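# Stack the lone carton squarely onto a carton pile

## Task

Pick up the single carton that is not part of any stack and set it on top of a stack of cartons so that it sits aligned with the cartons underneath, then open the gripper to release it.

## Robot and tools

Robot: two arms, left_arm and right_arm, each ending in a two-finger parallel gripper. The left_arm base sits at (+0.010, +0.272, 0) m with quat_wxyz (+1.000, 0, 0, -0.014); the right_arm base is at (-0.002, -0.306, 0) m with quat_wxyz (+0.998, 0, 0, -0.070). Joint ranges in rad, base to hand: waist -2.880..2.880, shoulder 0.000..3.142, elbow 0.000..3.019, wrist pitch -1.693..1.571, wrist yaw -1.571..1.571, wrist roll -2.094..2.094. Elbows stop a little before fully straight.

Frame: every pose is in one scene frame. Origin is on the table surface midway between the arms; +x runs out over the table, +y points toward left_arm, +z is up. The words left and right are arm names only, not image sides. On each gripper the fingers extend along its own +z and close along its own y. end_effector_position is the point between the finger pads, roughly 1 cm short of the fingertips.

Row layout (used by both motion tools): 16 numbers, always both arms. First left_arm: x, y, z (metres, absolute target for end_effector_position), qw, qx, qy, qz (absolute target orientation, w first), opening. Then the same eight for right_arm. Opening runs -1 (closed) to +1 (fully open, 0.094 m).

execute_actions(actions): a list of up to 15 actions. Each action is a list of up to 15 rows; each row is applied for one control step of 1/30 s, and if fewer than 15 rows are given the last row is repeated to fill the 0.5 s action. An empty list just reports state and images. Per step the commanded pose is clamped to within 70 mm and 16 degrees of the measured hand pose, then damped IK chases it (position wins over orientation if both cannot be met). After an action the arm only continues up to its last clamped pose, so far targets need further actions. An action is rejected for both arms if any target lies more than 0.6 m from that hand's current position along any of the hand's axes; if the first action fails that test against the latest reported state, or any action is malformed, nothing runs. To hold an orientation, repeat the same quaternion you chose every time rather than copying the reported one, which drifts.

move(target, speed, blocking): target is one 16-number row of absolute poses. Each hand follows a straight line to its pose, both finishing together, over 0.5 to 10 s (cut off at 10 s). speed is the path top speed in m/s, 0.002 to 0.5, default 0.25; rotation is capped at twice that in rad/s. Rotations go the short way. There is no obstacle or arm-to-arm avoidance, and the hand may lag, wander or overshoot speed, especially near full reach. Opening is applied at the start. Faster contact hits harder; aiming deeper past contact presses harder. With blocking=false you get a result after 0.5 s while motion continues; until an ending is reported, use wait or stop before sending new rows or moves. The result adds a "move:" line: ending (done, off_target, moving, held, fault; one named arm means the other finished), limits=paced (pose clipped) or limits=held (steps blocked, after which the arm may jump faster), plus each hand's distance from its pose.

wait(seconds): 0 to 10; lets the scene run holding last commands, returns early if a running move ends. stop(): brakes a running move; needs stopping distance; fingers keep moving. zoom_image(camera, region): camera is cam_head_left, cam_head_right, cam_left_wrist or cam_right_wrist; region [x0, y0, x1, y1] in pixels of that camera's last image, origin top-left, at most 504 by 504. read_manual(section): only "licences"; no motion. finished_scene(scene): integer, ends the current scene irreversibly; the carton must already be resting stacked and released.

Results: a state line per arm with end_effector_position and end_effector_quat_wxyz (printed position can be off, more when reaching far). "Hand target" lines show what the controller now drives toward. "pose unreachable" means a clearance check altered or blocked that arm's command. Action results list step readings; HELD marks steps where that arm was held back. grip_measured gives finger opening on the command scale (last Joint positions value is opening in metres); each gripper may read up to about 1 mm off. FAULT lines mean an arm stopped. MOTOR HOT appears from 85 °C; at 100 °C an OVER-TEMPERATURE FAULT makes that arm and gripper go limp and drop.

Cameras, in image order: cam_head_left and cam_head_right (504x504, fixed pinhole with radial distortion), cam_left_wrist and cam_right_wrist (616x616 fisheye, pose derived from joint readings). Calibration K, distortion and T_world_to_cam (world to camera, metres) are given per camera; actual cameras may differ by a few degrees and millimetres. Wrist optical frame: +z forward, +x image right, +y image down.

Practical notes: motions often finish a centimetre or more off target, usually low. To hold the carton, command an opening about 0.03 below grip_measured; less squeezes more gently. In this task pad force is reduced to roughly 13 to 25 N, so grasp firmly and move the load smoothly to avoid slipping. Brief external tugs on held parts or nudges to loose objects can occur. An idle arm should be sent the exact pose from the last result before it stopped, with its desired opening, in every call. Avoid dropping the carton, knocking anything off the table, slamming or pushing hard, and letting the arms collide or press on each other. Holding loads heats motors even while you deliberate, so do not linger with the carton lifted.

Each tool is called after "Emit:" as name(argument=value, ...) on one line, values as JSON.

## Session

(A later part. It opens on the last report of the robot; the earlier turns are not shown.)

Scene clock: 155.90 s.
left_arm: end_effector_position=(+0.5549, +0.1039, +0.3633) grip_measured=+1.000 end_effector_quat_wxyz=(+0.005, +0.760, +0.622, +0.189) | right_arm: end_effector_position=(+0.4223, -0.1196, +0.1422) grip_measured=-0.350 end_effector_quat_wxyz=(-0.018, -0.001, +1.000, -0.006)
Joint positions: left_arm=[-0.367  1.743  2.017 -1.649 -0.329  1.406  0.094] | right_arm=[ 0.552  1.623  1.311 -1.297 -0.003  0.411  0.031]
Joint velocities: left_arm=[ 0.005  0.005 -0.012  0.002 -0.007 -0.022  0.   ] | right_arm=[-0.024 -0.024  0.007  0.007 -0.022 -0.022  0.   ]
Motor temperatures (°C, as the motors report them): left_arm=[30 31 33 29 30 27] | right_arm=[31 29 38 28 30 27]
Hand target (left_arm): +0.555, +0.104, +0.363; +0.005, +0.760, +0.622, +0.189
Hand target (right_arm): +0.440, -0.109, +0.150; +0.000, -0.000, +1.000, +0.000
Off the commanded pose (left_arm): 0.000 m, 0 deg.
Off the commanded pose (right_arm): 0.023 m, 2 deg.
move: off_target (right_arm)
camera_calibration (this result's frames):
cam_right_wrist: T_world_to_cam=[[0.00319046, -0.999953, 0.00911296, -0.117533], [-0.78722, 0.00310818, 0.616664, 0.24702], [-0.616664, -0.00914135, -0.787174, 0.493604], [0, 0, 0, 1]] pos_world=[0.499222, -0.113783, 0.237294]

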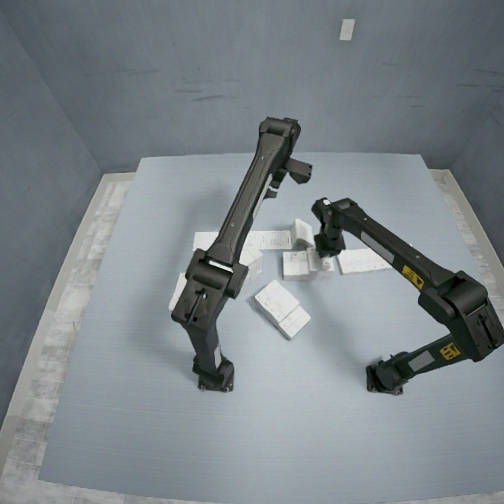

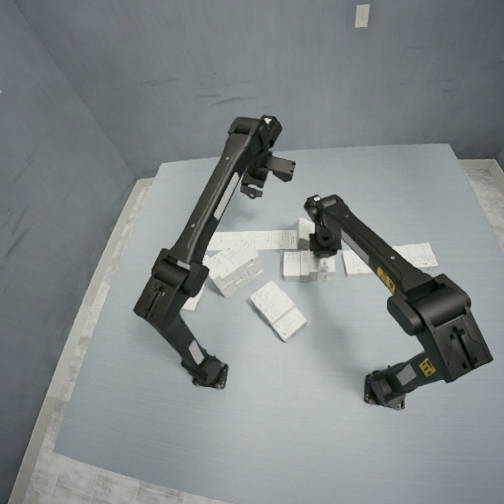

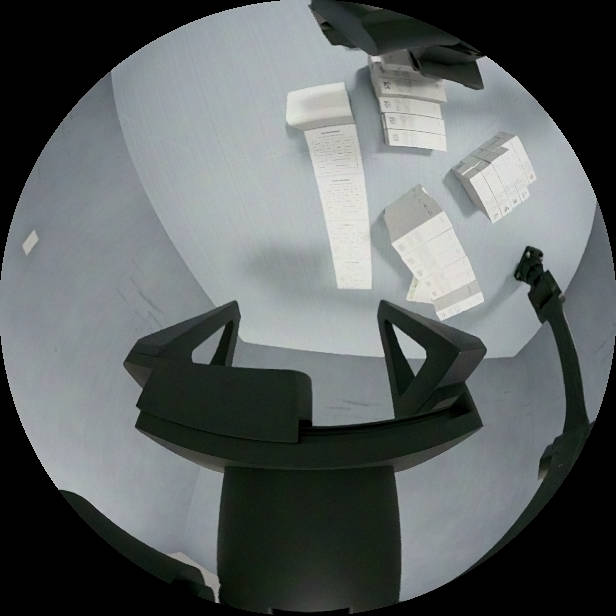

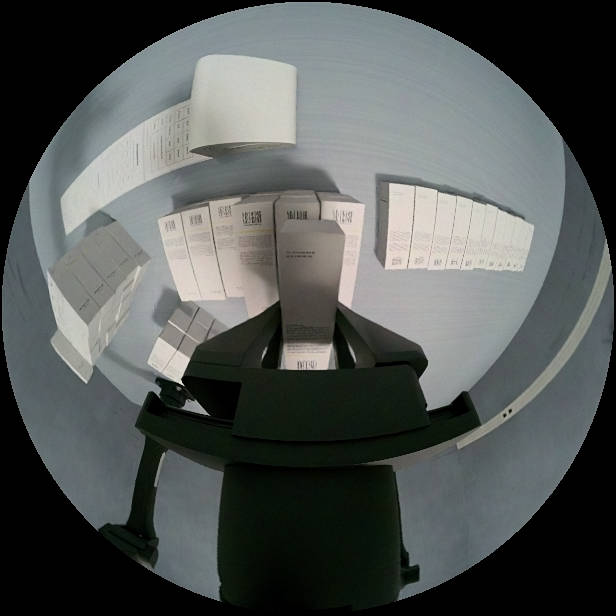

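Emit:
move(target=[0.5549,0.1039,0.3633,0.005,0.76,0.622,0.189,1,0.449,-0.1005,0.138,0,0,1,0,-0.45], speed=0.05)

Emit:
zoom_image(camera="cam_right_wrist", region=[180, 120, 440, 320])

Emit:
zoom_image(camera="cam_left_wrist", region=[340, 0, 520, 170])

Scene clock: 169.53 s.
left_arm: end_effector_position=(+0.5549, +0.1039, +0.3633) grip_measured=+1.000 end_effector_quat_wxyz=(+0.005, +0.760, +0.622, +0.189) | right_arm: end_effector_position=(+0.4300, -0.1127, +0.1337) grip_measured=-0.350 end_effector_quat_wxyz=(-0.015, -0.001, +1.000, -0.005)
Joint positions: left_arm=[-0.367  1.743  2.017 -1.649 -0.329  1.406  0.094] | right_arm=[ 0.559  1.65   1.322 -1.274 -0.003  0.418  0.031]
Joint velocities: left_arm=[-0.005 -0.005 -0.002  0.007 -0.022 -0.037  0.   ] | right_arm=[-0.015 -0.005 -0.022 -0.007 -0.066  0.007  0.   ]
Motor temperatures (°C, as the motors report them): left_arm=[30 31 33 29 30 27] | right_arm=[31 29 38 28 30 27]
Hand target (left_arm): +0.555, +0.104, +0.363; +0.005, +0.760, +0.622, +0.189
Hand target (right_arm): +0.448, -0.101, +0.138; -0.000, -0.000, +1.000, +0.000
Off the commanded pose (left_arm): 0.000 m, 0 deg.
Off the commanded pose (right_arm): 0.023 m, 2 deg.
move: off_target (right_arm)
camera_calibration (this result's frames):
cam_right_wrist: T_world_to_cam=[[0.00314467, -0.999973, 0.0065812, -0.110207], [-0.791126, 0.00153761, 0.611651, 0.260477], [-0.611645, -0.00713, -0.7911, 0.490295], [0, 0, 0, 1]] pos_world=[0.506303, -0.107109, 0.229277]

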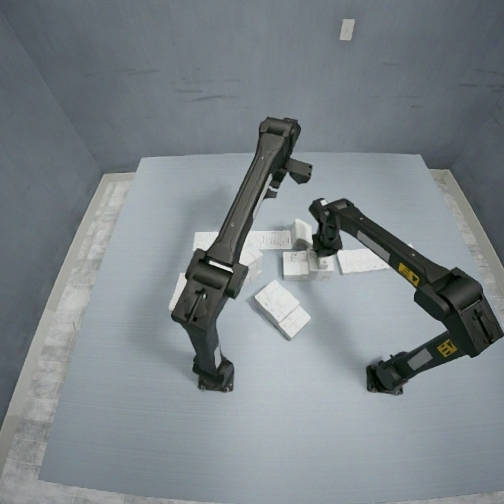

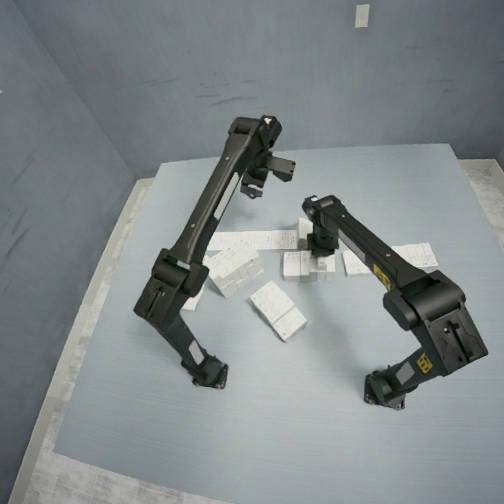

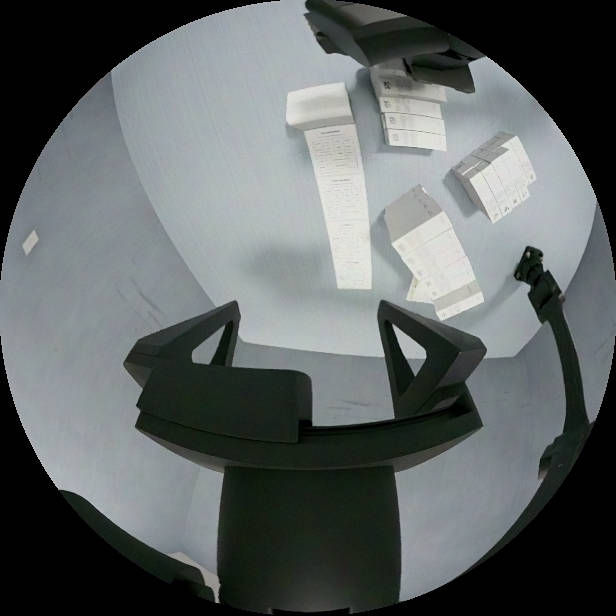

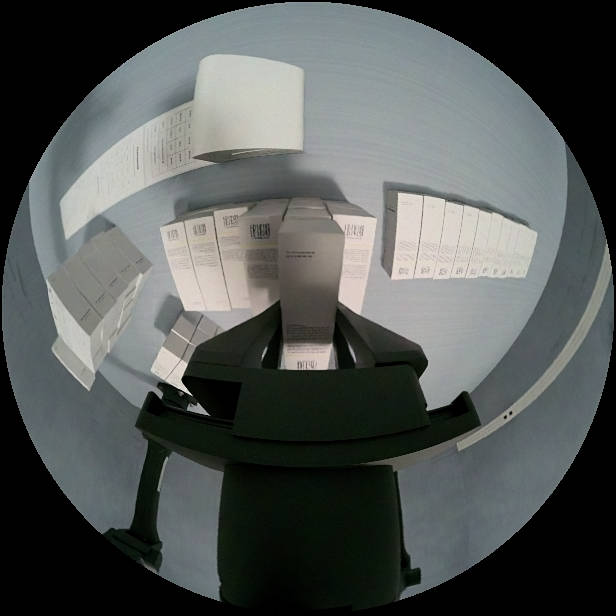

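Region (180, 120, 440, 320) of cam_right_wrist's 616x616 image, scaled by 1.938, with more detail than that image has; it fills the top 388 rows of this view, and the rest is white.

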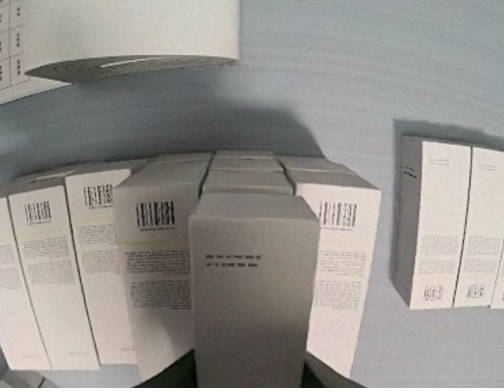

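Region (340, 0, 520, 170) of cam_left_wrist's 616x616 image, scaled by 2.800, with more detail than that image has.

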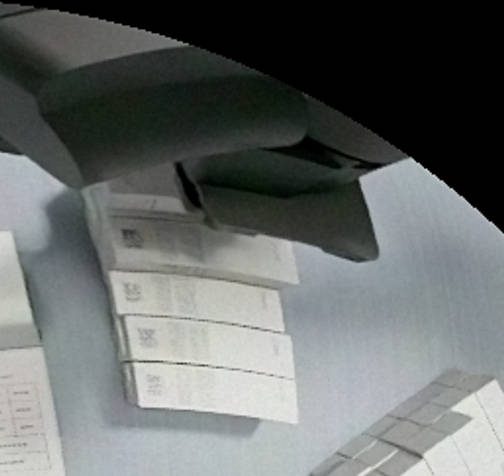

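Emit:
move(target=[0.5549,0.1039,0.3633,0.005,0.76,0.622,0.189,1,0.449,-0.0995,0.124,0,0,1,0,-0.45], speed=0.02)

Emit:
zoom_image(camera="cam_right_wrist", region=[180, 120, 440, 320])

Emit:
zoom_image(camera="cam_left_wrist", region=[340, 0, 520, 170])

Scene clock: 179.37 s.
left_arm: end_effector_position=(+0.5549, +0.1039, +0.3633) grip_measured=+1.000 end_effector_quat_wxyz=(+0.005, +0.760, +0.622, +0.189) | right_arm: end_effector_position=(+0.4375, -0.1090, +0.1285) grip_measured=-0.350 end_effector_quat_wxyz=(-0.004, -0.000, +1.000, -0.000)
Joint positions: left_arm=[-0.367  1.743  2.017 -1.649 -0.329  1.406  0.094] | right_arm=[ 0.56   1.661  1.322 -1.24  -0.003  0.42   0.031]
Joint velocities: left_arm=[-0.005 -0.015  0.002  0.007 -0.007 -0.022  0.   ] | right_arm=[-0.005 -0.005  0.007  0.002 -0.007  0.007  0.   ]
Motor temperatures (°C, as the motors report them): left_arm=[30 31 33 29 30 27] | right_arm=[31 29 39 28 30 27]
Hand target (left_arm): +0.555, +0.104, +0.363; +0.005, +0.760, +0.622, +0.189
Hand target (right_arm): +0.449, -0.100, +0.124; +0.000, -0.000, +1.000, +0.000
Off the commanded pose (left_arm): 0.000 m, 0 deg.
Off the commanded pose (right_arm): 0.016 m, 1 deg.
move: off_target (right_arm)
camera_calibration (this result's frames):
cam_right_wrist: T_world_to_cam=[[0.00157813, -0.999995, -0.00266271, -0.104586], [-0.803743, -0.00285266, 0.59497, 0.276759], [-0.594975, 0.0012012, -0.803744, 0.48601], [0, 0, 0, 1]] pos_world=[0.511772, -0.10438, 0.225685]

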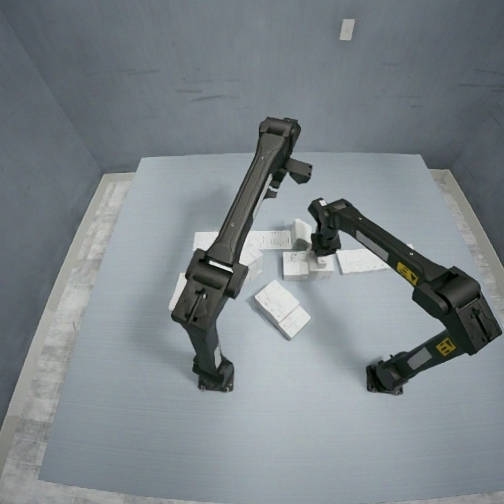

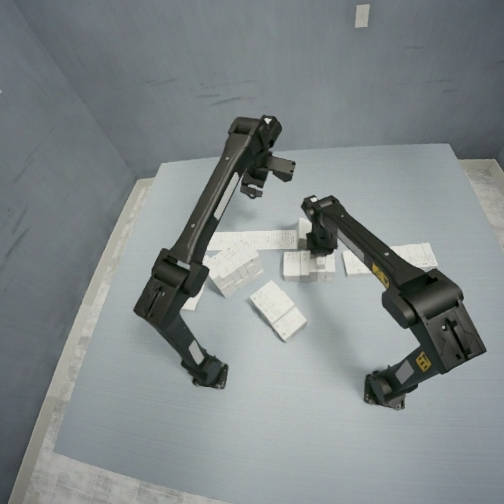

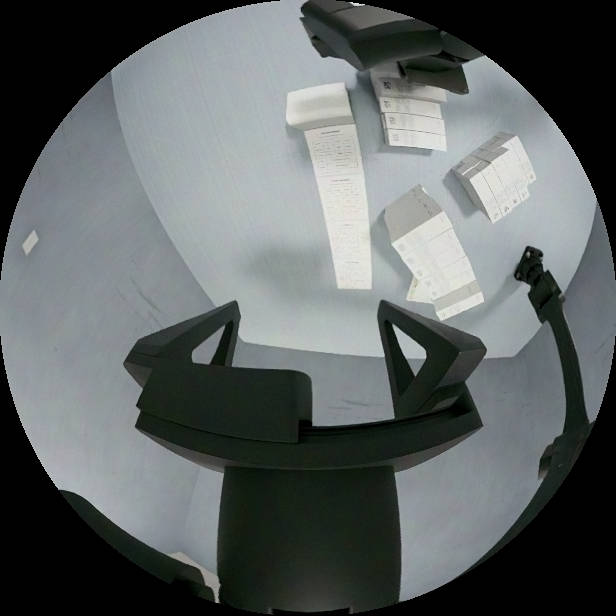

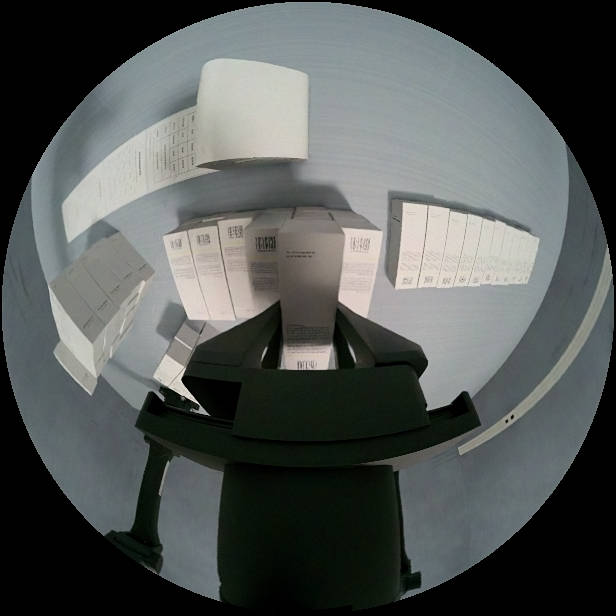

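Region (180, 120, 440, 320) of cam_right_wrist's 616x616 image, scaled by 1.938, with more detail than that image has; it fills the top 388 rows of this view, and the rest is white.

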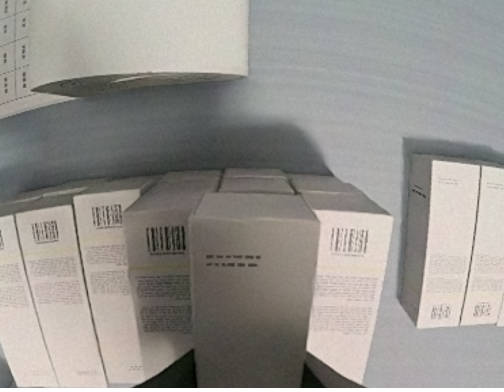

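Region (340, 0, 520, 170) of cam_left_wrist's 616x616 image, scaled by 2.800, with more detail than that image has.

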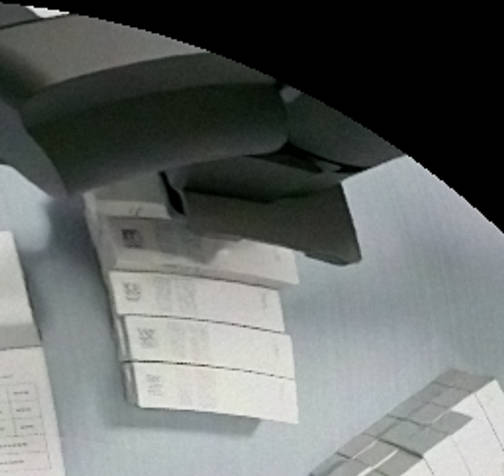

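Emit:
move(target=[0.5549,0.1039,0.3633,0.005,0.76,0.622,0.189,1,0.441,-0.101,0.119,0,0,1,0,-0.45], speed=0.02)

Emit:
zoom_image(camera="cam_right_wrist", region=[180, 120, 440, 320])

Emit:
zoom_image(camera="cam_left_wrist", region=[340, 0, 520, 170])

Scene clock: 191.13 s.
left_arm: end_effector_position=(+0.5549, +0.1039, +0.3633) grip_measured=+1.000 end_effector_quat_wxyz=(+0.005, +0.760, +0.622, +0.189) | right_arm: end_effector_position=(+0.4403, -0.1049, +0.1285) grip_measured=-0.350 end_effector_quat_wxyz=(+0.003, -0.001, +1.000, +0.003)
Joint positions: left_arm=[-0.367  1.743  2.017 -1.649 -0.329  1.406  0.094] | right_arm=[ 0.565  1.661  1.322 -1.222 -0.003  0.425  0.031]
Joint velocities: left_arm=[ 0.005 -0.005 -0.017 -0.002  0.066 -0.051  0.   ] | right_arm=[-0.005 -0.005 -0.007 -0.007 -0.037 -0.022 -0.001]
Motor temperatures (°C, as the motors report them): left_arm=[30 31 33 29 30 27] | right_arm=[31 29 38 28 30 27]
Hand target (left_arm): +0.555, +0.104, +0.363; +0.005, +0.760, +0.622, +0.189
Hand target (right_arm): +0.441, -0.101, +0.119; -0.000, -0.000, +1.000, +0.000
Off the commanded pose (left_arm): 0.000 m, 0 deg.
Off the commanded pose (right_arm): 0.010 m, 1 deg.
move: done
camera_calibration (this result's frames):
cam_right_wrist: T_world_to_cam=[[0.00281887, -0.999949, -0.00967504, -0.100141], [-0.812944, -0.00792565, 0.582288, 0.284161], [-0.582335, 0.00622387, -0.812925, 0.483803], [0, 0, 0, 1]] pos_world=[0.513024, -0.100895, 0.226863]

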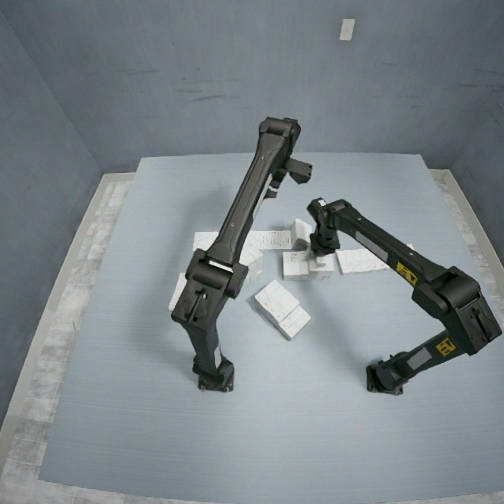

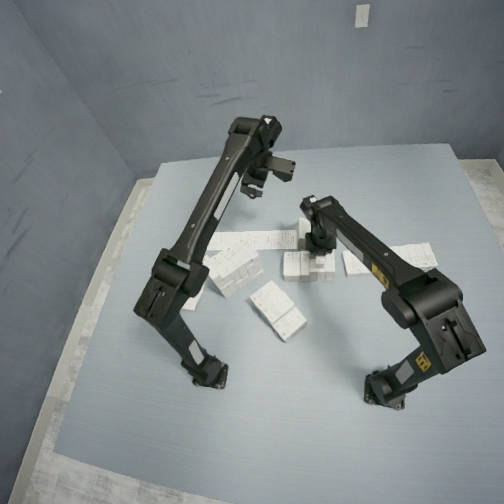

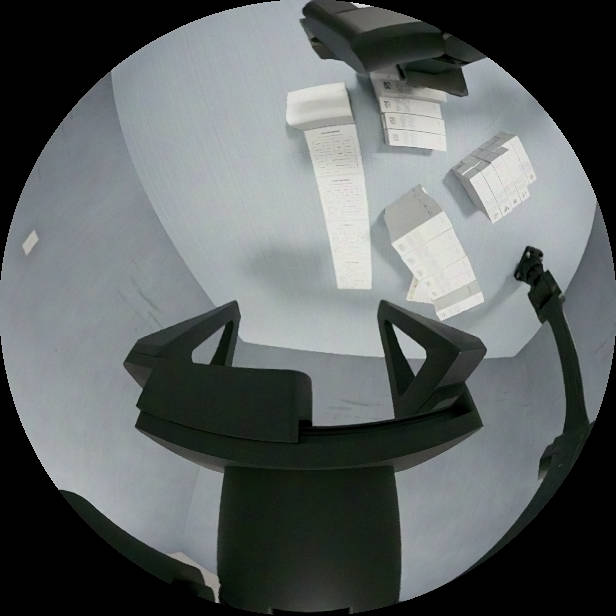

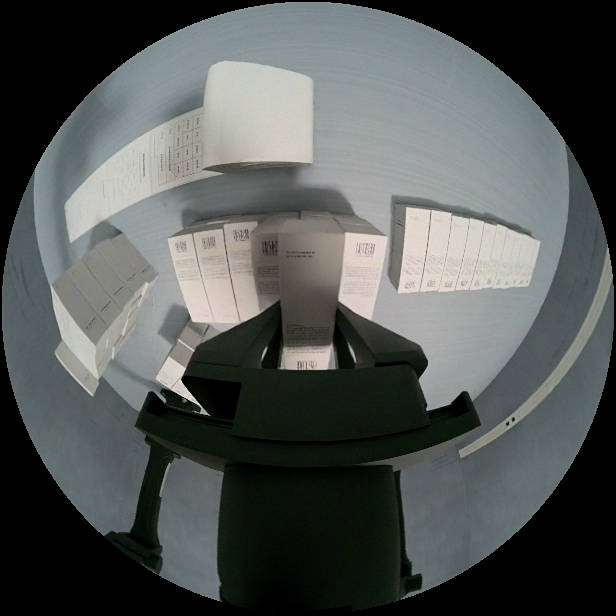

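Region (180, 120, 440, 320) of cam_right_wrist's 616x616 image, scaled by 1.938, with more detail than that image has; it fills the top 388 rows of this view, and the rest is white.

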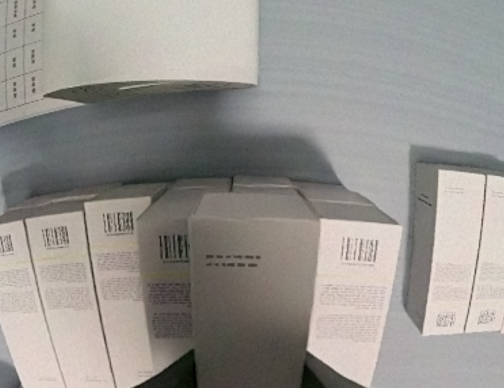

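Region (340, 0, 520, 170) of cam_left_wrist's 616x616 image, scaled by 2.800, with more detail than that image has.

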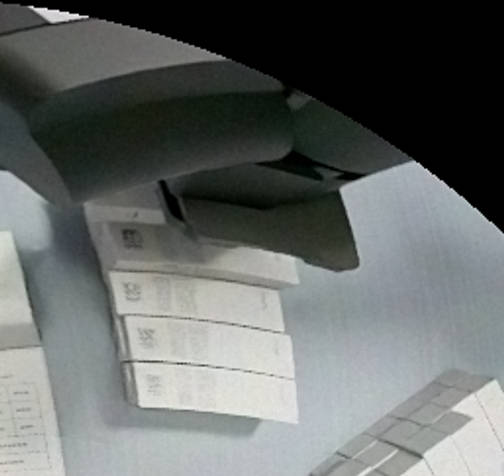

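Emit:
move(target=[0.5549,0.1039,0.3633,0.005,0.76,0.622,0.189,1,0.431,-0.108,0.16,0,0,1,0,-0.45], speed=0.05)

Emit:
move(target=[0.5549,0.1039,0.3633,0.005,0.76,0.622,0.189,1,0.431,-0.108,0.125,0,0,1,0,-0.45], speed=0.03)

Emit:
zoom_image(camera="cam_right_wrist", region=[180, 120, 440, 320])

Emit:
zoom_image(camera="cam_left_wrist", region=[340, 0, 520, 170])

Scene clock: 200.00 s.
left_arm: end_effector_position=(+0.5549, +0.1039, +0.3633) grip_measured=+1.000 end_effector_quat_wxyz=(+0.005, +0.760, +0.622, +0.189) | right_arm: end_effector_position=(+0.4238, -0.1125, +0.1414) grip_measured=-0.350 end_effector_quat_wxyz=(-0.017, -0.000, +1.000, -0.007)
Joint positions: left_arm=[-0.367  1.743  2.017 -1.649 -0.329  1.406  0.094] | right_arm=[ 0.565  1.633  1.322 -1.296 -0.002  0.425  0.031]
Joint velocities: left_arm=[-0.005 -0.005 -0.002  0.007 -0.022  0.022  0.   ] | right_arm=[-0.015  0.005 -0.022 -0.002 -0.037 -0.007  0.   ]
Motor temperatures (°C, as the motors report them): left_arm=[30 31 34 29 30 27] | right_arm=[31 29 37 28 30 27]
Hand target (left_arm): +0.555, +0.104, +0.363; +0.005, +0.760, +0.622, +0.189
Hand target (right_arm): +0.430, -0.108, +0.160; -0.000, +0.000, +1.000, -0.000
Off the commanded pose (left_arm): 0.000 m, 0 deg.
Off the commanded pose (right_arm): 0.020 m, 2 deg.
move: off_target (right_arm)
camera_calibration (this result's frames):
cam_right_wrist: T_world_to_cam=[[0.00205423, -0.999954, 0.00933985, -0.109884], [-0.788283, 0.00412767, 0.615299, 0.249406], [-0.61531, -0.00862641, -0.788238, 0.493582], [0, 0, 0, 1]] pos_world=[0.500534, -0.10665, 0.236627]

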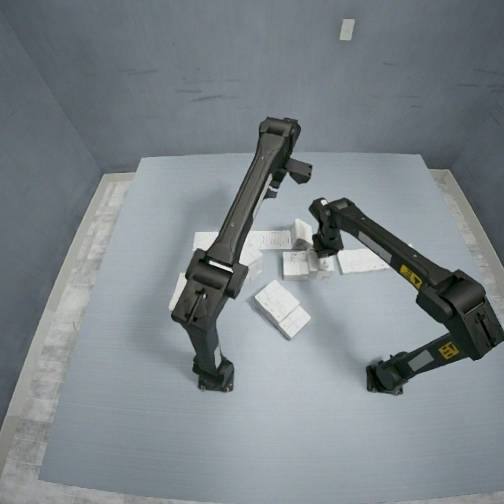

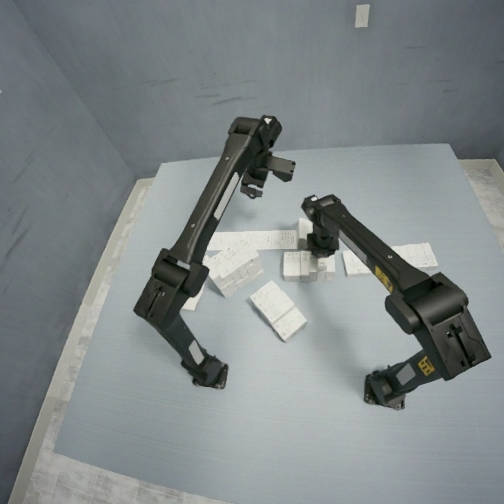

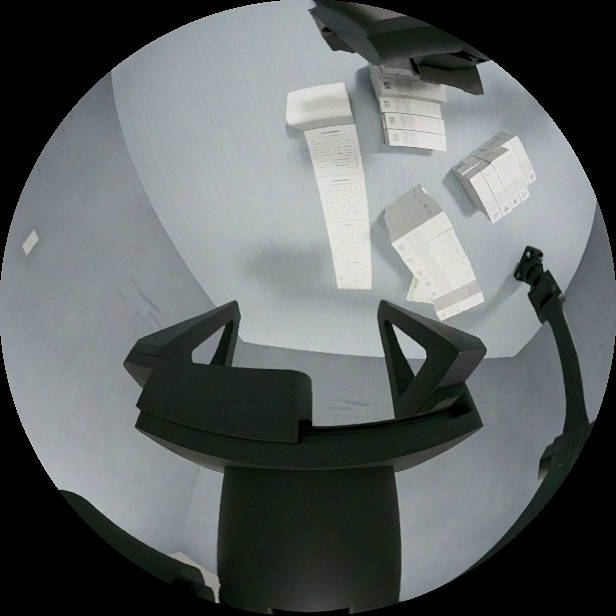

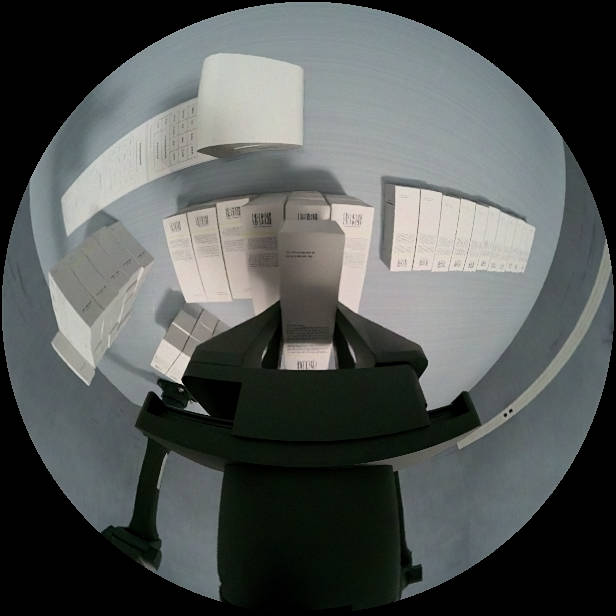

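Scene clock: 200.83 s.
left_arm: end_effector_position=(+0.5549, +0.1039, +0.3633) grip_measured=+1.000 end_effector_quat_wxyz=(+0.005, +0.760, +0.622, +0.189) | right_arm: end_effector_position=(+0.4324, -0.1085, +0.1345) grip_measured=-0.350 end_effector_quat_wxyz=(+0.005, -0.000, +1.000, +0.003)
Joint positions: left_arm=[-0.367  1.743  2.017 -1.649 -0.329  1.406  0.094] | right_arm=[ 0.565  1.633  1.303 -1.229 -0.002  0.425  0.031]
Joint velocities: left_arm=[-0.024  0.015 -0.022  0.002 -0.051  0.007  0.   ] | right_arm=[-0.005 -0.005  0.017  0.012  0.037  0.022  0.001]
Motor temperatures (°C, as the motors report them): left_arm=[30 31 34 29 30 27] | right_arm=[31 29 37 28 30 27]
Hand target (left_arm): +0.555, +0.104, +0.363; +0.005, +0.760, +0.622, +0.189
Hand target (right_arm): +0.431, -0.108, +0.125; -0.000, -0.000, +1.000, +0.000
Off the commanded pose (left_arm): 0.000 m, 0 deg.
Off the commanded pose (right_arm): 0.010 m, 1 deg.
move: done
camera_calibration (this result's frames):
cam_right_wrist: T_world_to_cam=[[0.00207452, -0.999945, -0.0102739, -0.103295], [-0.81425, -0.00765323, 0.580463, 0.275089], [-0.58051, 0.00716137, -0.814222, 0.483616], [0, 0, 0, 1]] pos_world=[0.50495, -0.104647, 0.23303]

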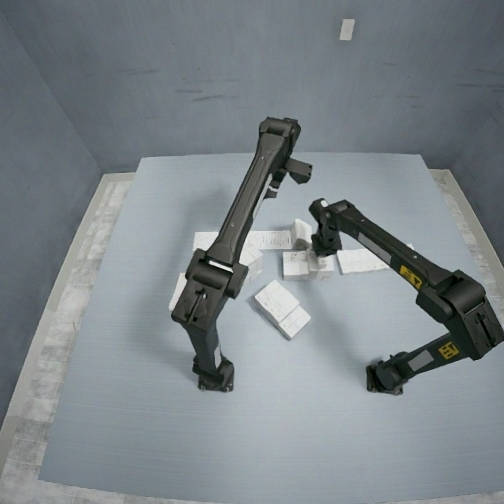

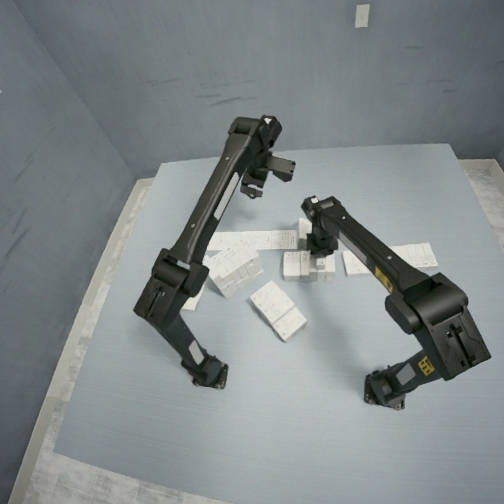

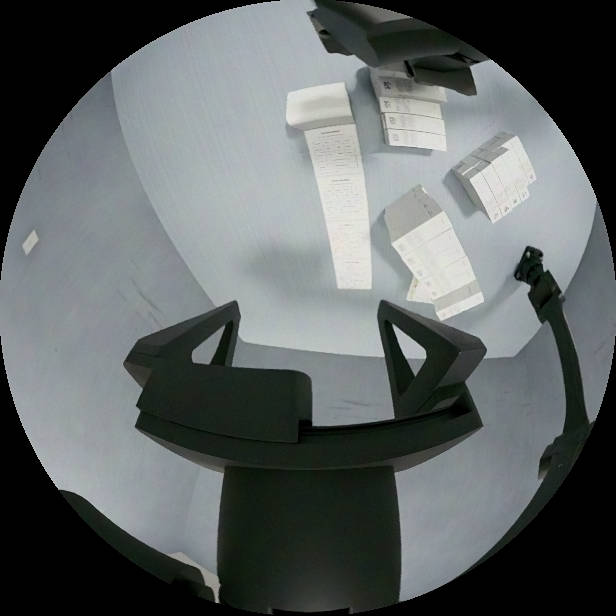

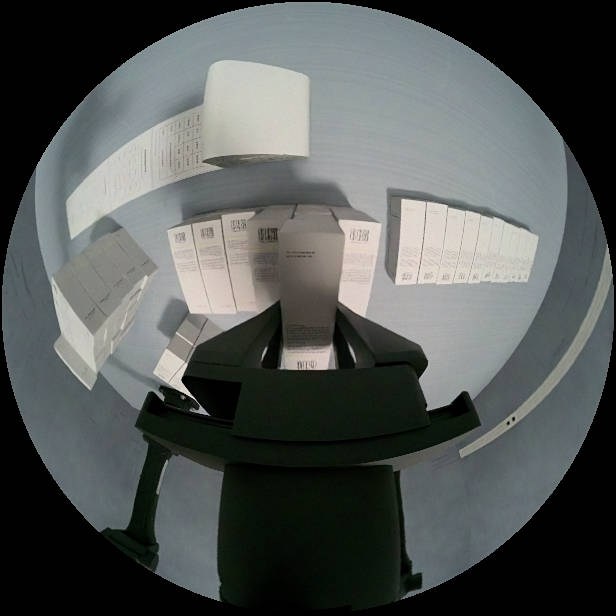

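Region (180, 120, 440, 320) of cam_right_wrist's 616x616 image, scaled by 1.938, with more detail than that image has; it fills the top 388 rows of this view, and the rest is white.

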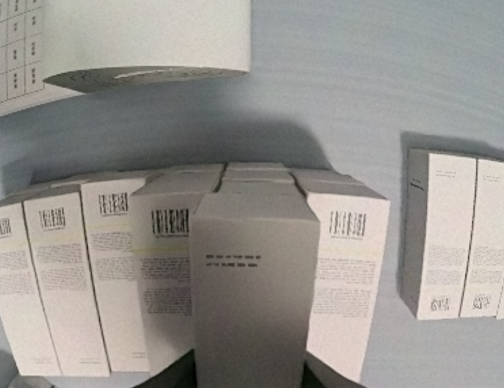

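Region (340, 0, 520, 170) of cam_left_wrist's 616x616 image, scaled by 2.800, with more detail than that image has.

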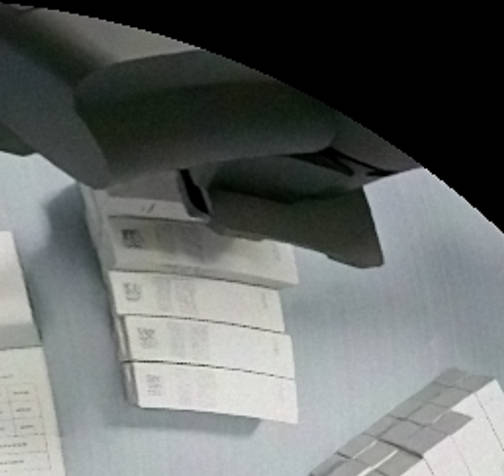

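Emit:
move(target=[0.5549,0.1039,0.3633,0.005,0.76,0.622,0.189,1,0.430,-0.109,0.112,0,0,1,0,-0.45], speed=0.015)

Emit:
zoom_image(camera="cam_right_wrist", region=[180, 120, 440, 320])

Emit:
zoom_image(camera="cam_left_wrist", region=[340, 0, 520, 170])

Scene clock: 207.97 s.
left_arm: end_effector_position=(+0.5549, +0.1039, +0.3633) grip_measured=+1.000 end_effector_quat_wxyz=(+0.005, +0.760, +0.622, +0.189) | right_arm: end_effector_position=(+0.4314, -0.1090, +0.1254) grip_measured=-0.350 end_effector_quat_wxyz=(+0.008, -0.000, +1.000, +0.005)
Joint positions: left_arm=[-0.367  1.743  2.017 -1.649 -0.329  1.406  0.094] | right_arm=[ 0.565  1.633  1.278 -1.196 -0.002  0.425  0.031]
Joint velocities: left_arm=[-0.015 -0.005  0.002 -0.007 -0.081 -0.051  0.   ] | right_arm=[ 0.005  0.005 -0.002  0.002 -0.037  0.037  0.   ]
Motor temperatures (°C, as the motors report them): left_arm=[30 32 34 29 30 27] | right_arm=[31 29 36 28 30 27]
Hand target (left_arm): +0.555, +0.104, +0.363; +0.005, +0.760, +0.622, +0.189
Hand target (right_arm): +0.430, -0.109, +0.112; -0.000, +0.000, +1.000, -0.000
Off the commanded pose (left_arm): 0.000 m, 0 deg.
Off the commanded pose (right_arm): 0.014 m, 1 deg.
move: off_target (right_arm)
camera_calibration (this result's frames):
cam_right_wrist: T_world_to_cam=[[0.00216623, -0.999903, -0.0137248, -0.103471], [-0.818663, -0.00965503, 0.574193, 0.281929], [-0.57427, 0.00999215, -0.818605, 0.473817], [0, 0, 0, 1]] pos_world=[0.503128, -0.105473, 0.224567]

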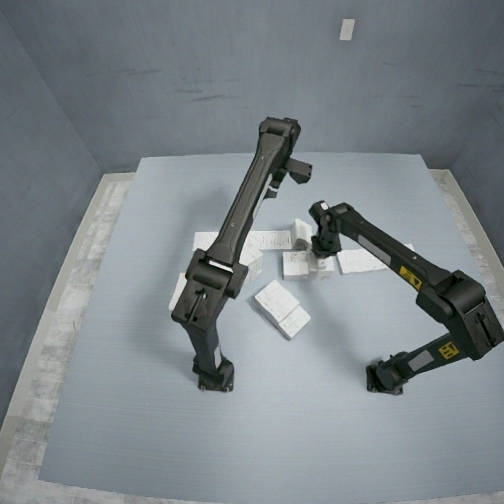

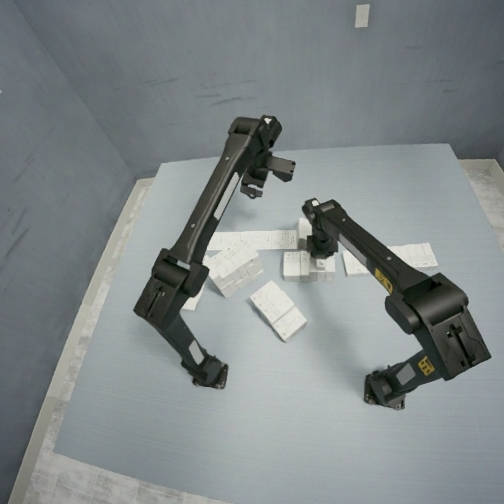

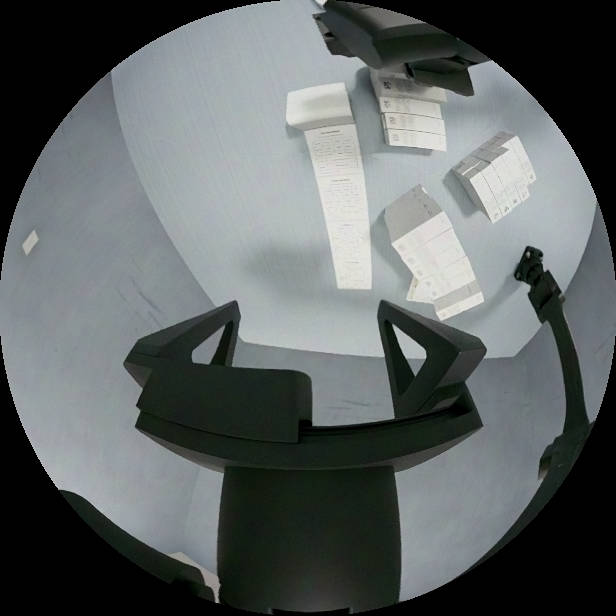

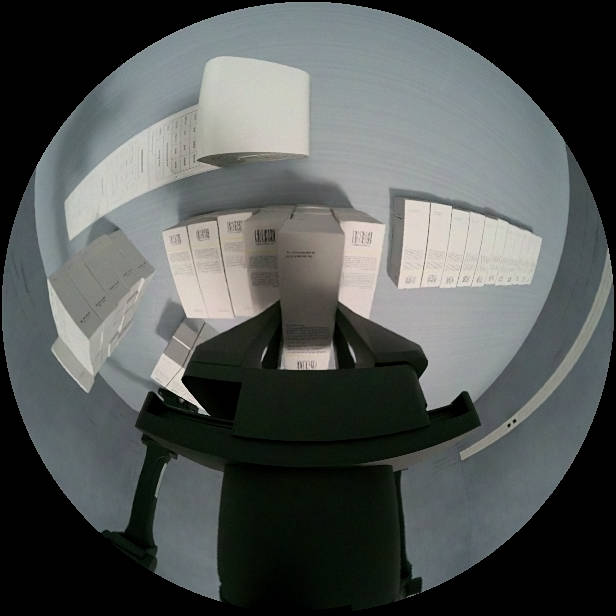

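Region (180, 120, 440, 320) of cam_right_wrist's 616x616 image, scaled by 1.938, with more detail than that image has; it fills the top 388 rows of this view, and the rest is white.

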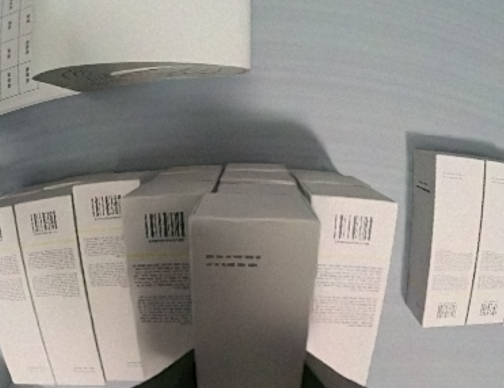

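Region (340, 0, 520, 170) of cam_left_wrist's 616x616 image, scaled by 2.800, with more detail than that image has.

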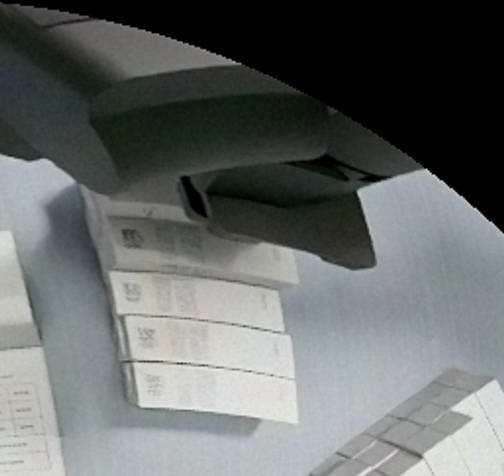

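Emit:
move(target=[0.5549,0.1039,0.3633,0.005,0.76,0.622,0.189,1,0.430,-0.109,0.103,0,0,1,0,-0.45], speed=0.015)

Emit:
zoom_image(camera="cam_right_wrist", region=[180, 120, 440, 320])

Emit:
zoom_image(camera="cam_head_right", region=[260, 200, 380, 300])

Scene clock: 221.00 s.
left_arm: end_effector_position=(+0.5549, +0.1039, +0.3633) grip_measured=+1.000 end_effector_quat_wxyz=(+0.005, +0.760, +0.622, +0.189) | right_arm: end_effector_position=(+0.4317, -0.1089, +0.1206) grip_measured=-0.350 end_effector_quat_wxyz=(+0.013, -0.000, +1.000, +0.007)
Joint positions: left_arm=[-0.367  1.743  2.017 -1.649 -0.329  1.406  0.094] | right_arm=[ 0.565  1.633  1.264 -1.173 -0.002  0.425  0.031]
Joint velocities: left_arm=[-0.024  0.005 -0.017 -0.012 -0.007  0.022  0.   ] | right_arm=[ 0.005 -0.005 -0.012  0.007 -0.022 -0.037 -0.   ]
Motor temperatures (°C, as the motors report them): left_arm=[30 32 34 29 30 27] | right_arm=[31 29 36 28 30 27]
Hand target (left_arm): +0.555, +0.104, +0.363; +0.005, +0.760, +0.622, +0.189
Hand target (right_arm): +0.430, -0.109, +0.103; +0.000, +0.000, +1.000, +0.000
Off the commanded pose (left_arm): 0.000 m, 0 deg.
Off the commanded pose (right_arm): 0.018 m, 2 deg.
move: off_target (right_arm)
camera_calibration (this result's frames):
cam_right_wrist: T_world_to_cam=[[0.00229635, -0.999844, -0.0174883, -0.102973], [-0.823421, -0.0118139, 0.567307, 0.287659], [-0.567426, 0.0130975, -0.823321, 0.467999], [0, 0, 0, 1]] pos_world=[0.502655, -0.105688, 0.220322]

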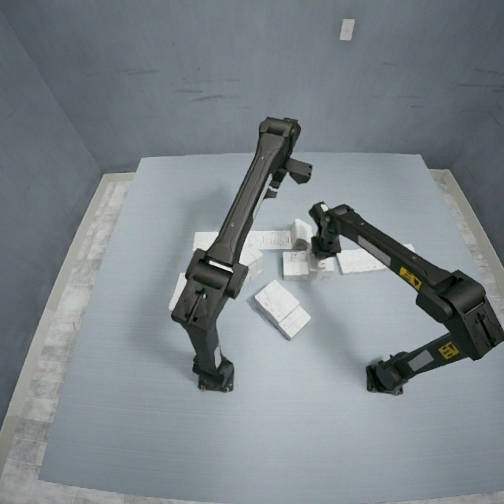

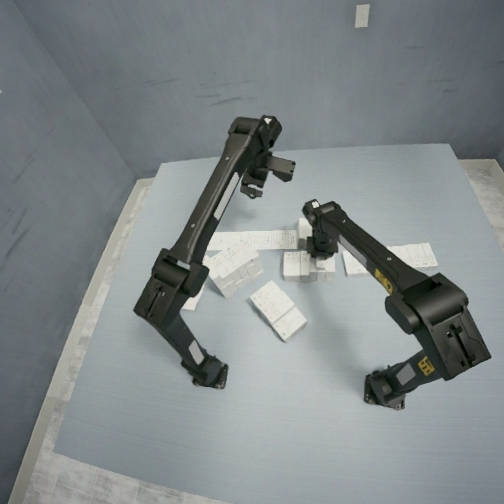

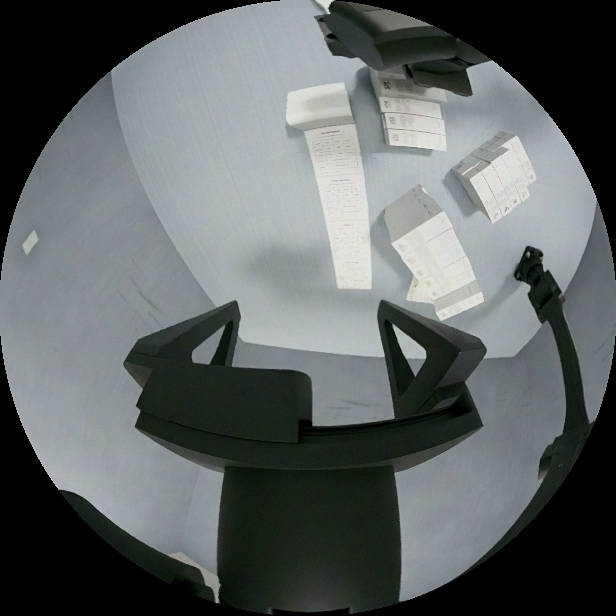

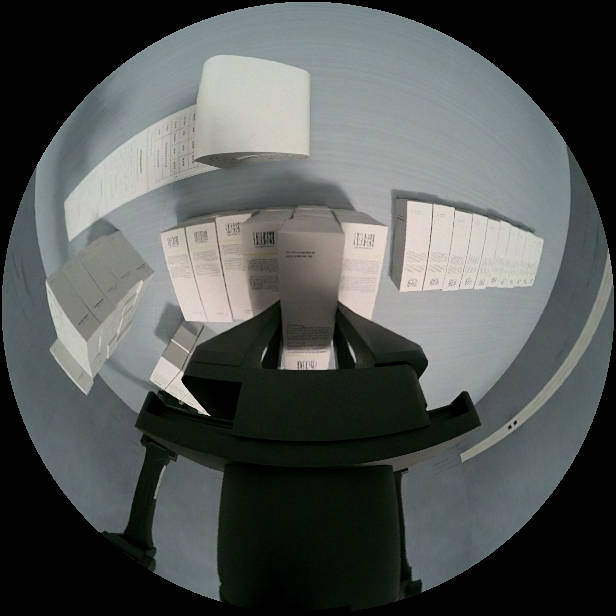

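Region (180, 120, 440, 320) of cam_right_wrist's 616x616 image, scaled by 1.938, with more detail than that image has; it fills the top 388 rows of this view, and the rest is white.

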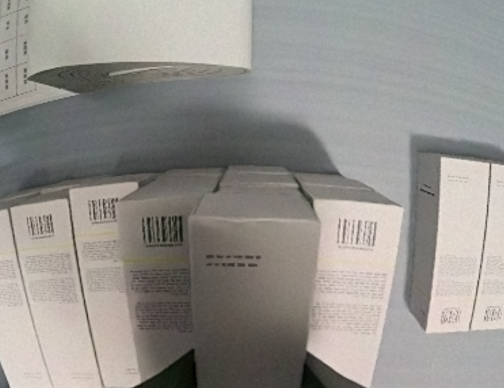

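Region (260, 200, 380, 300) of cam_head_right's 504x504 image, scaled by 4.200, with more detail than that image has.

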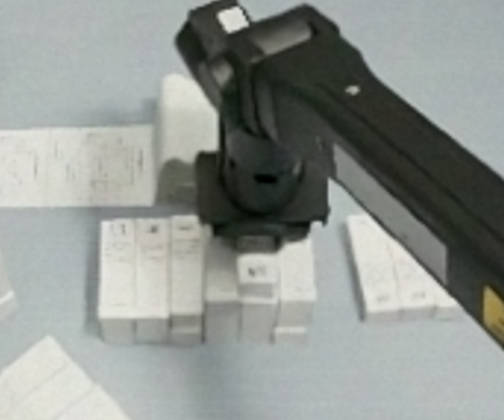

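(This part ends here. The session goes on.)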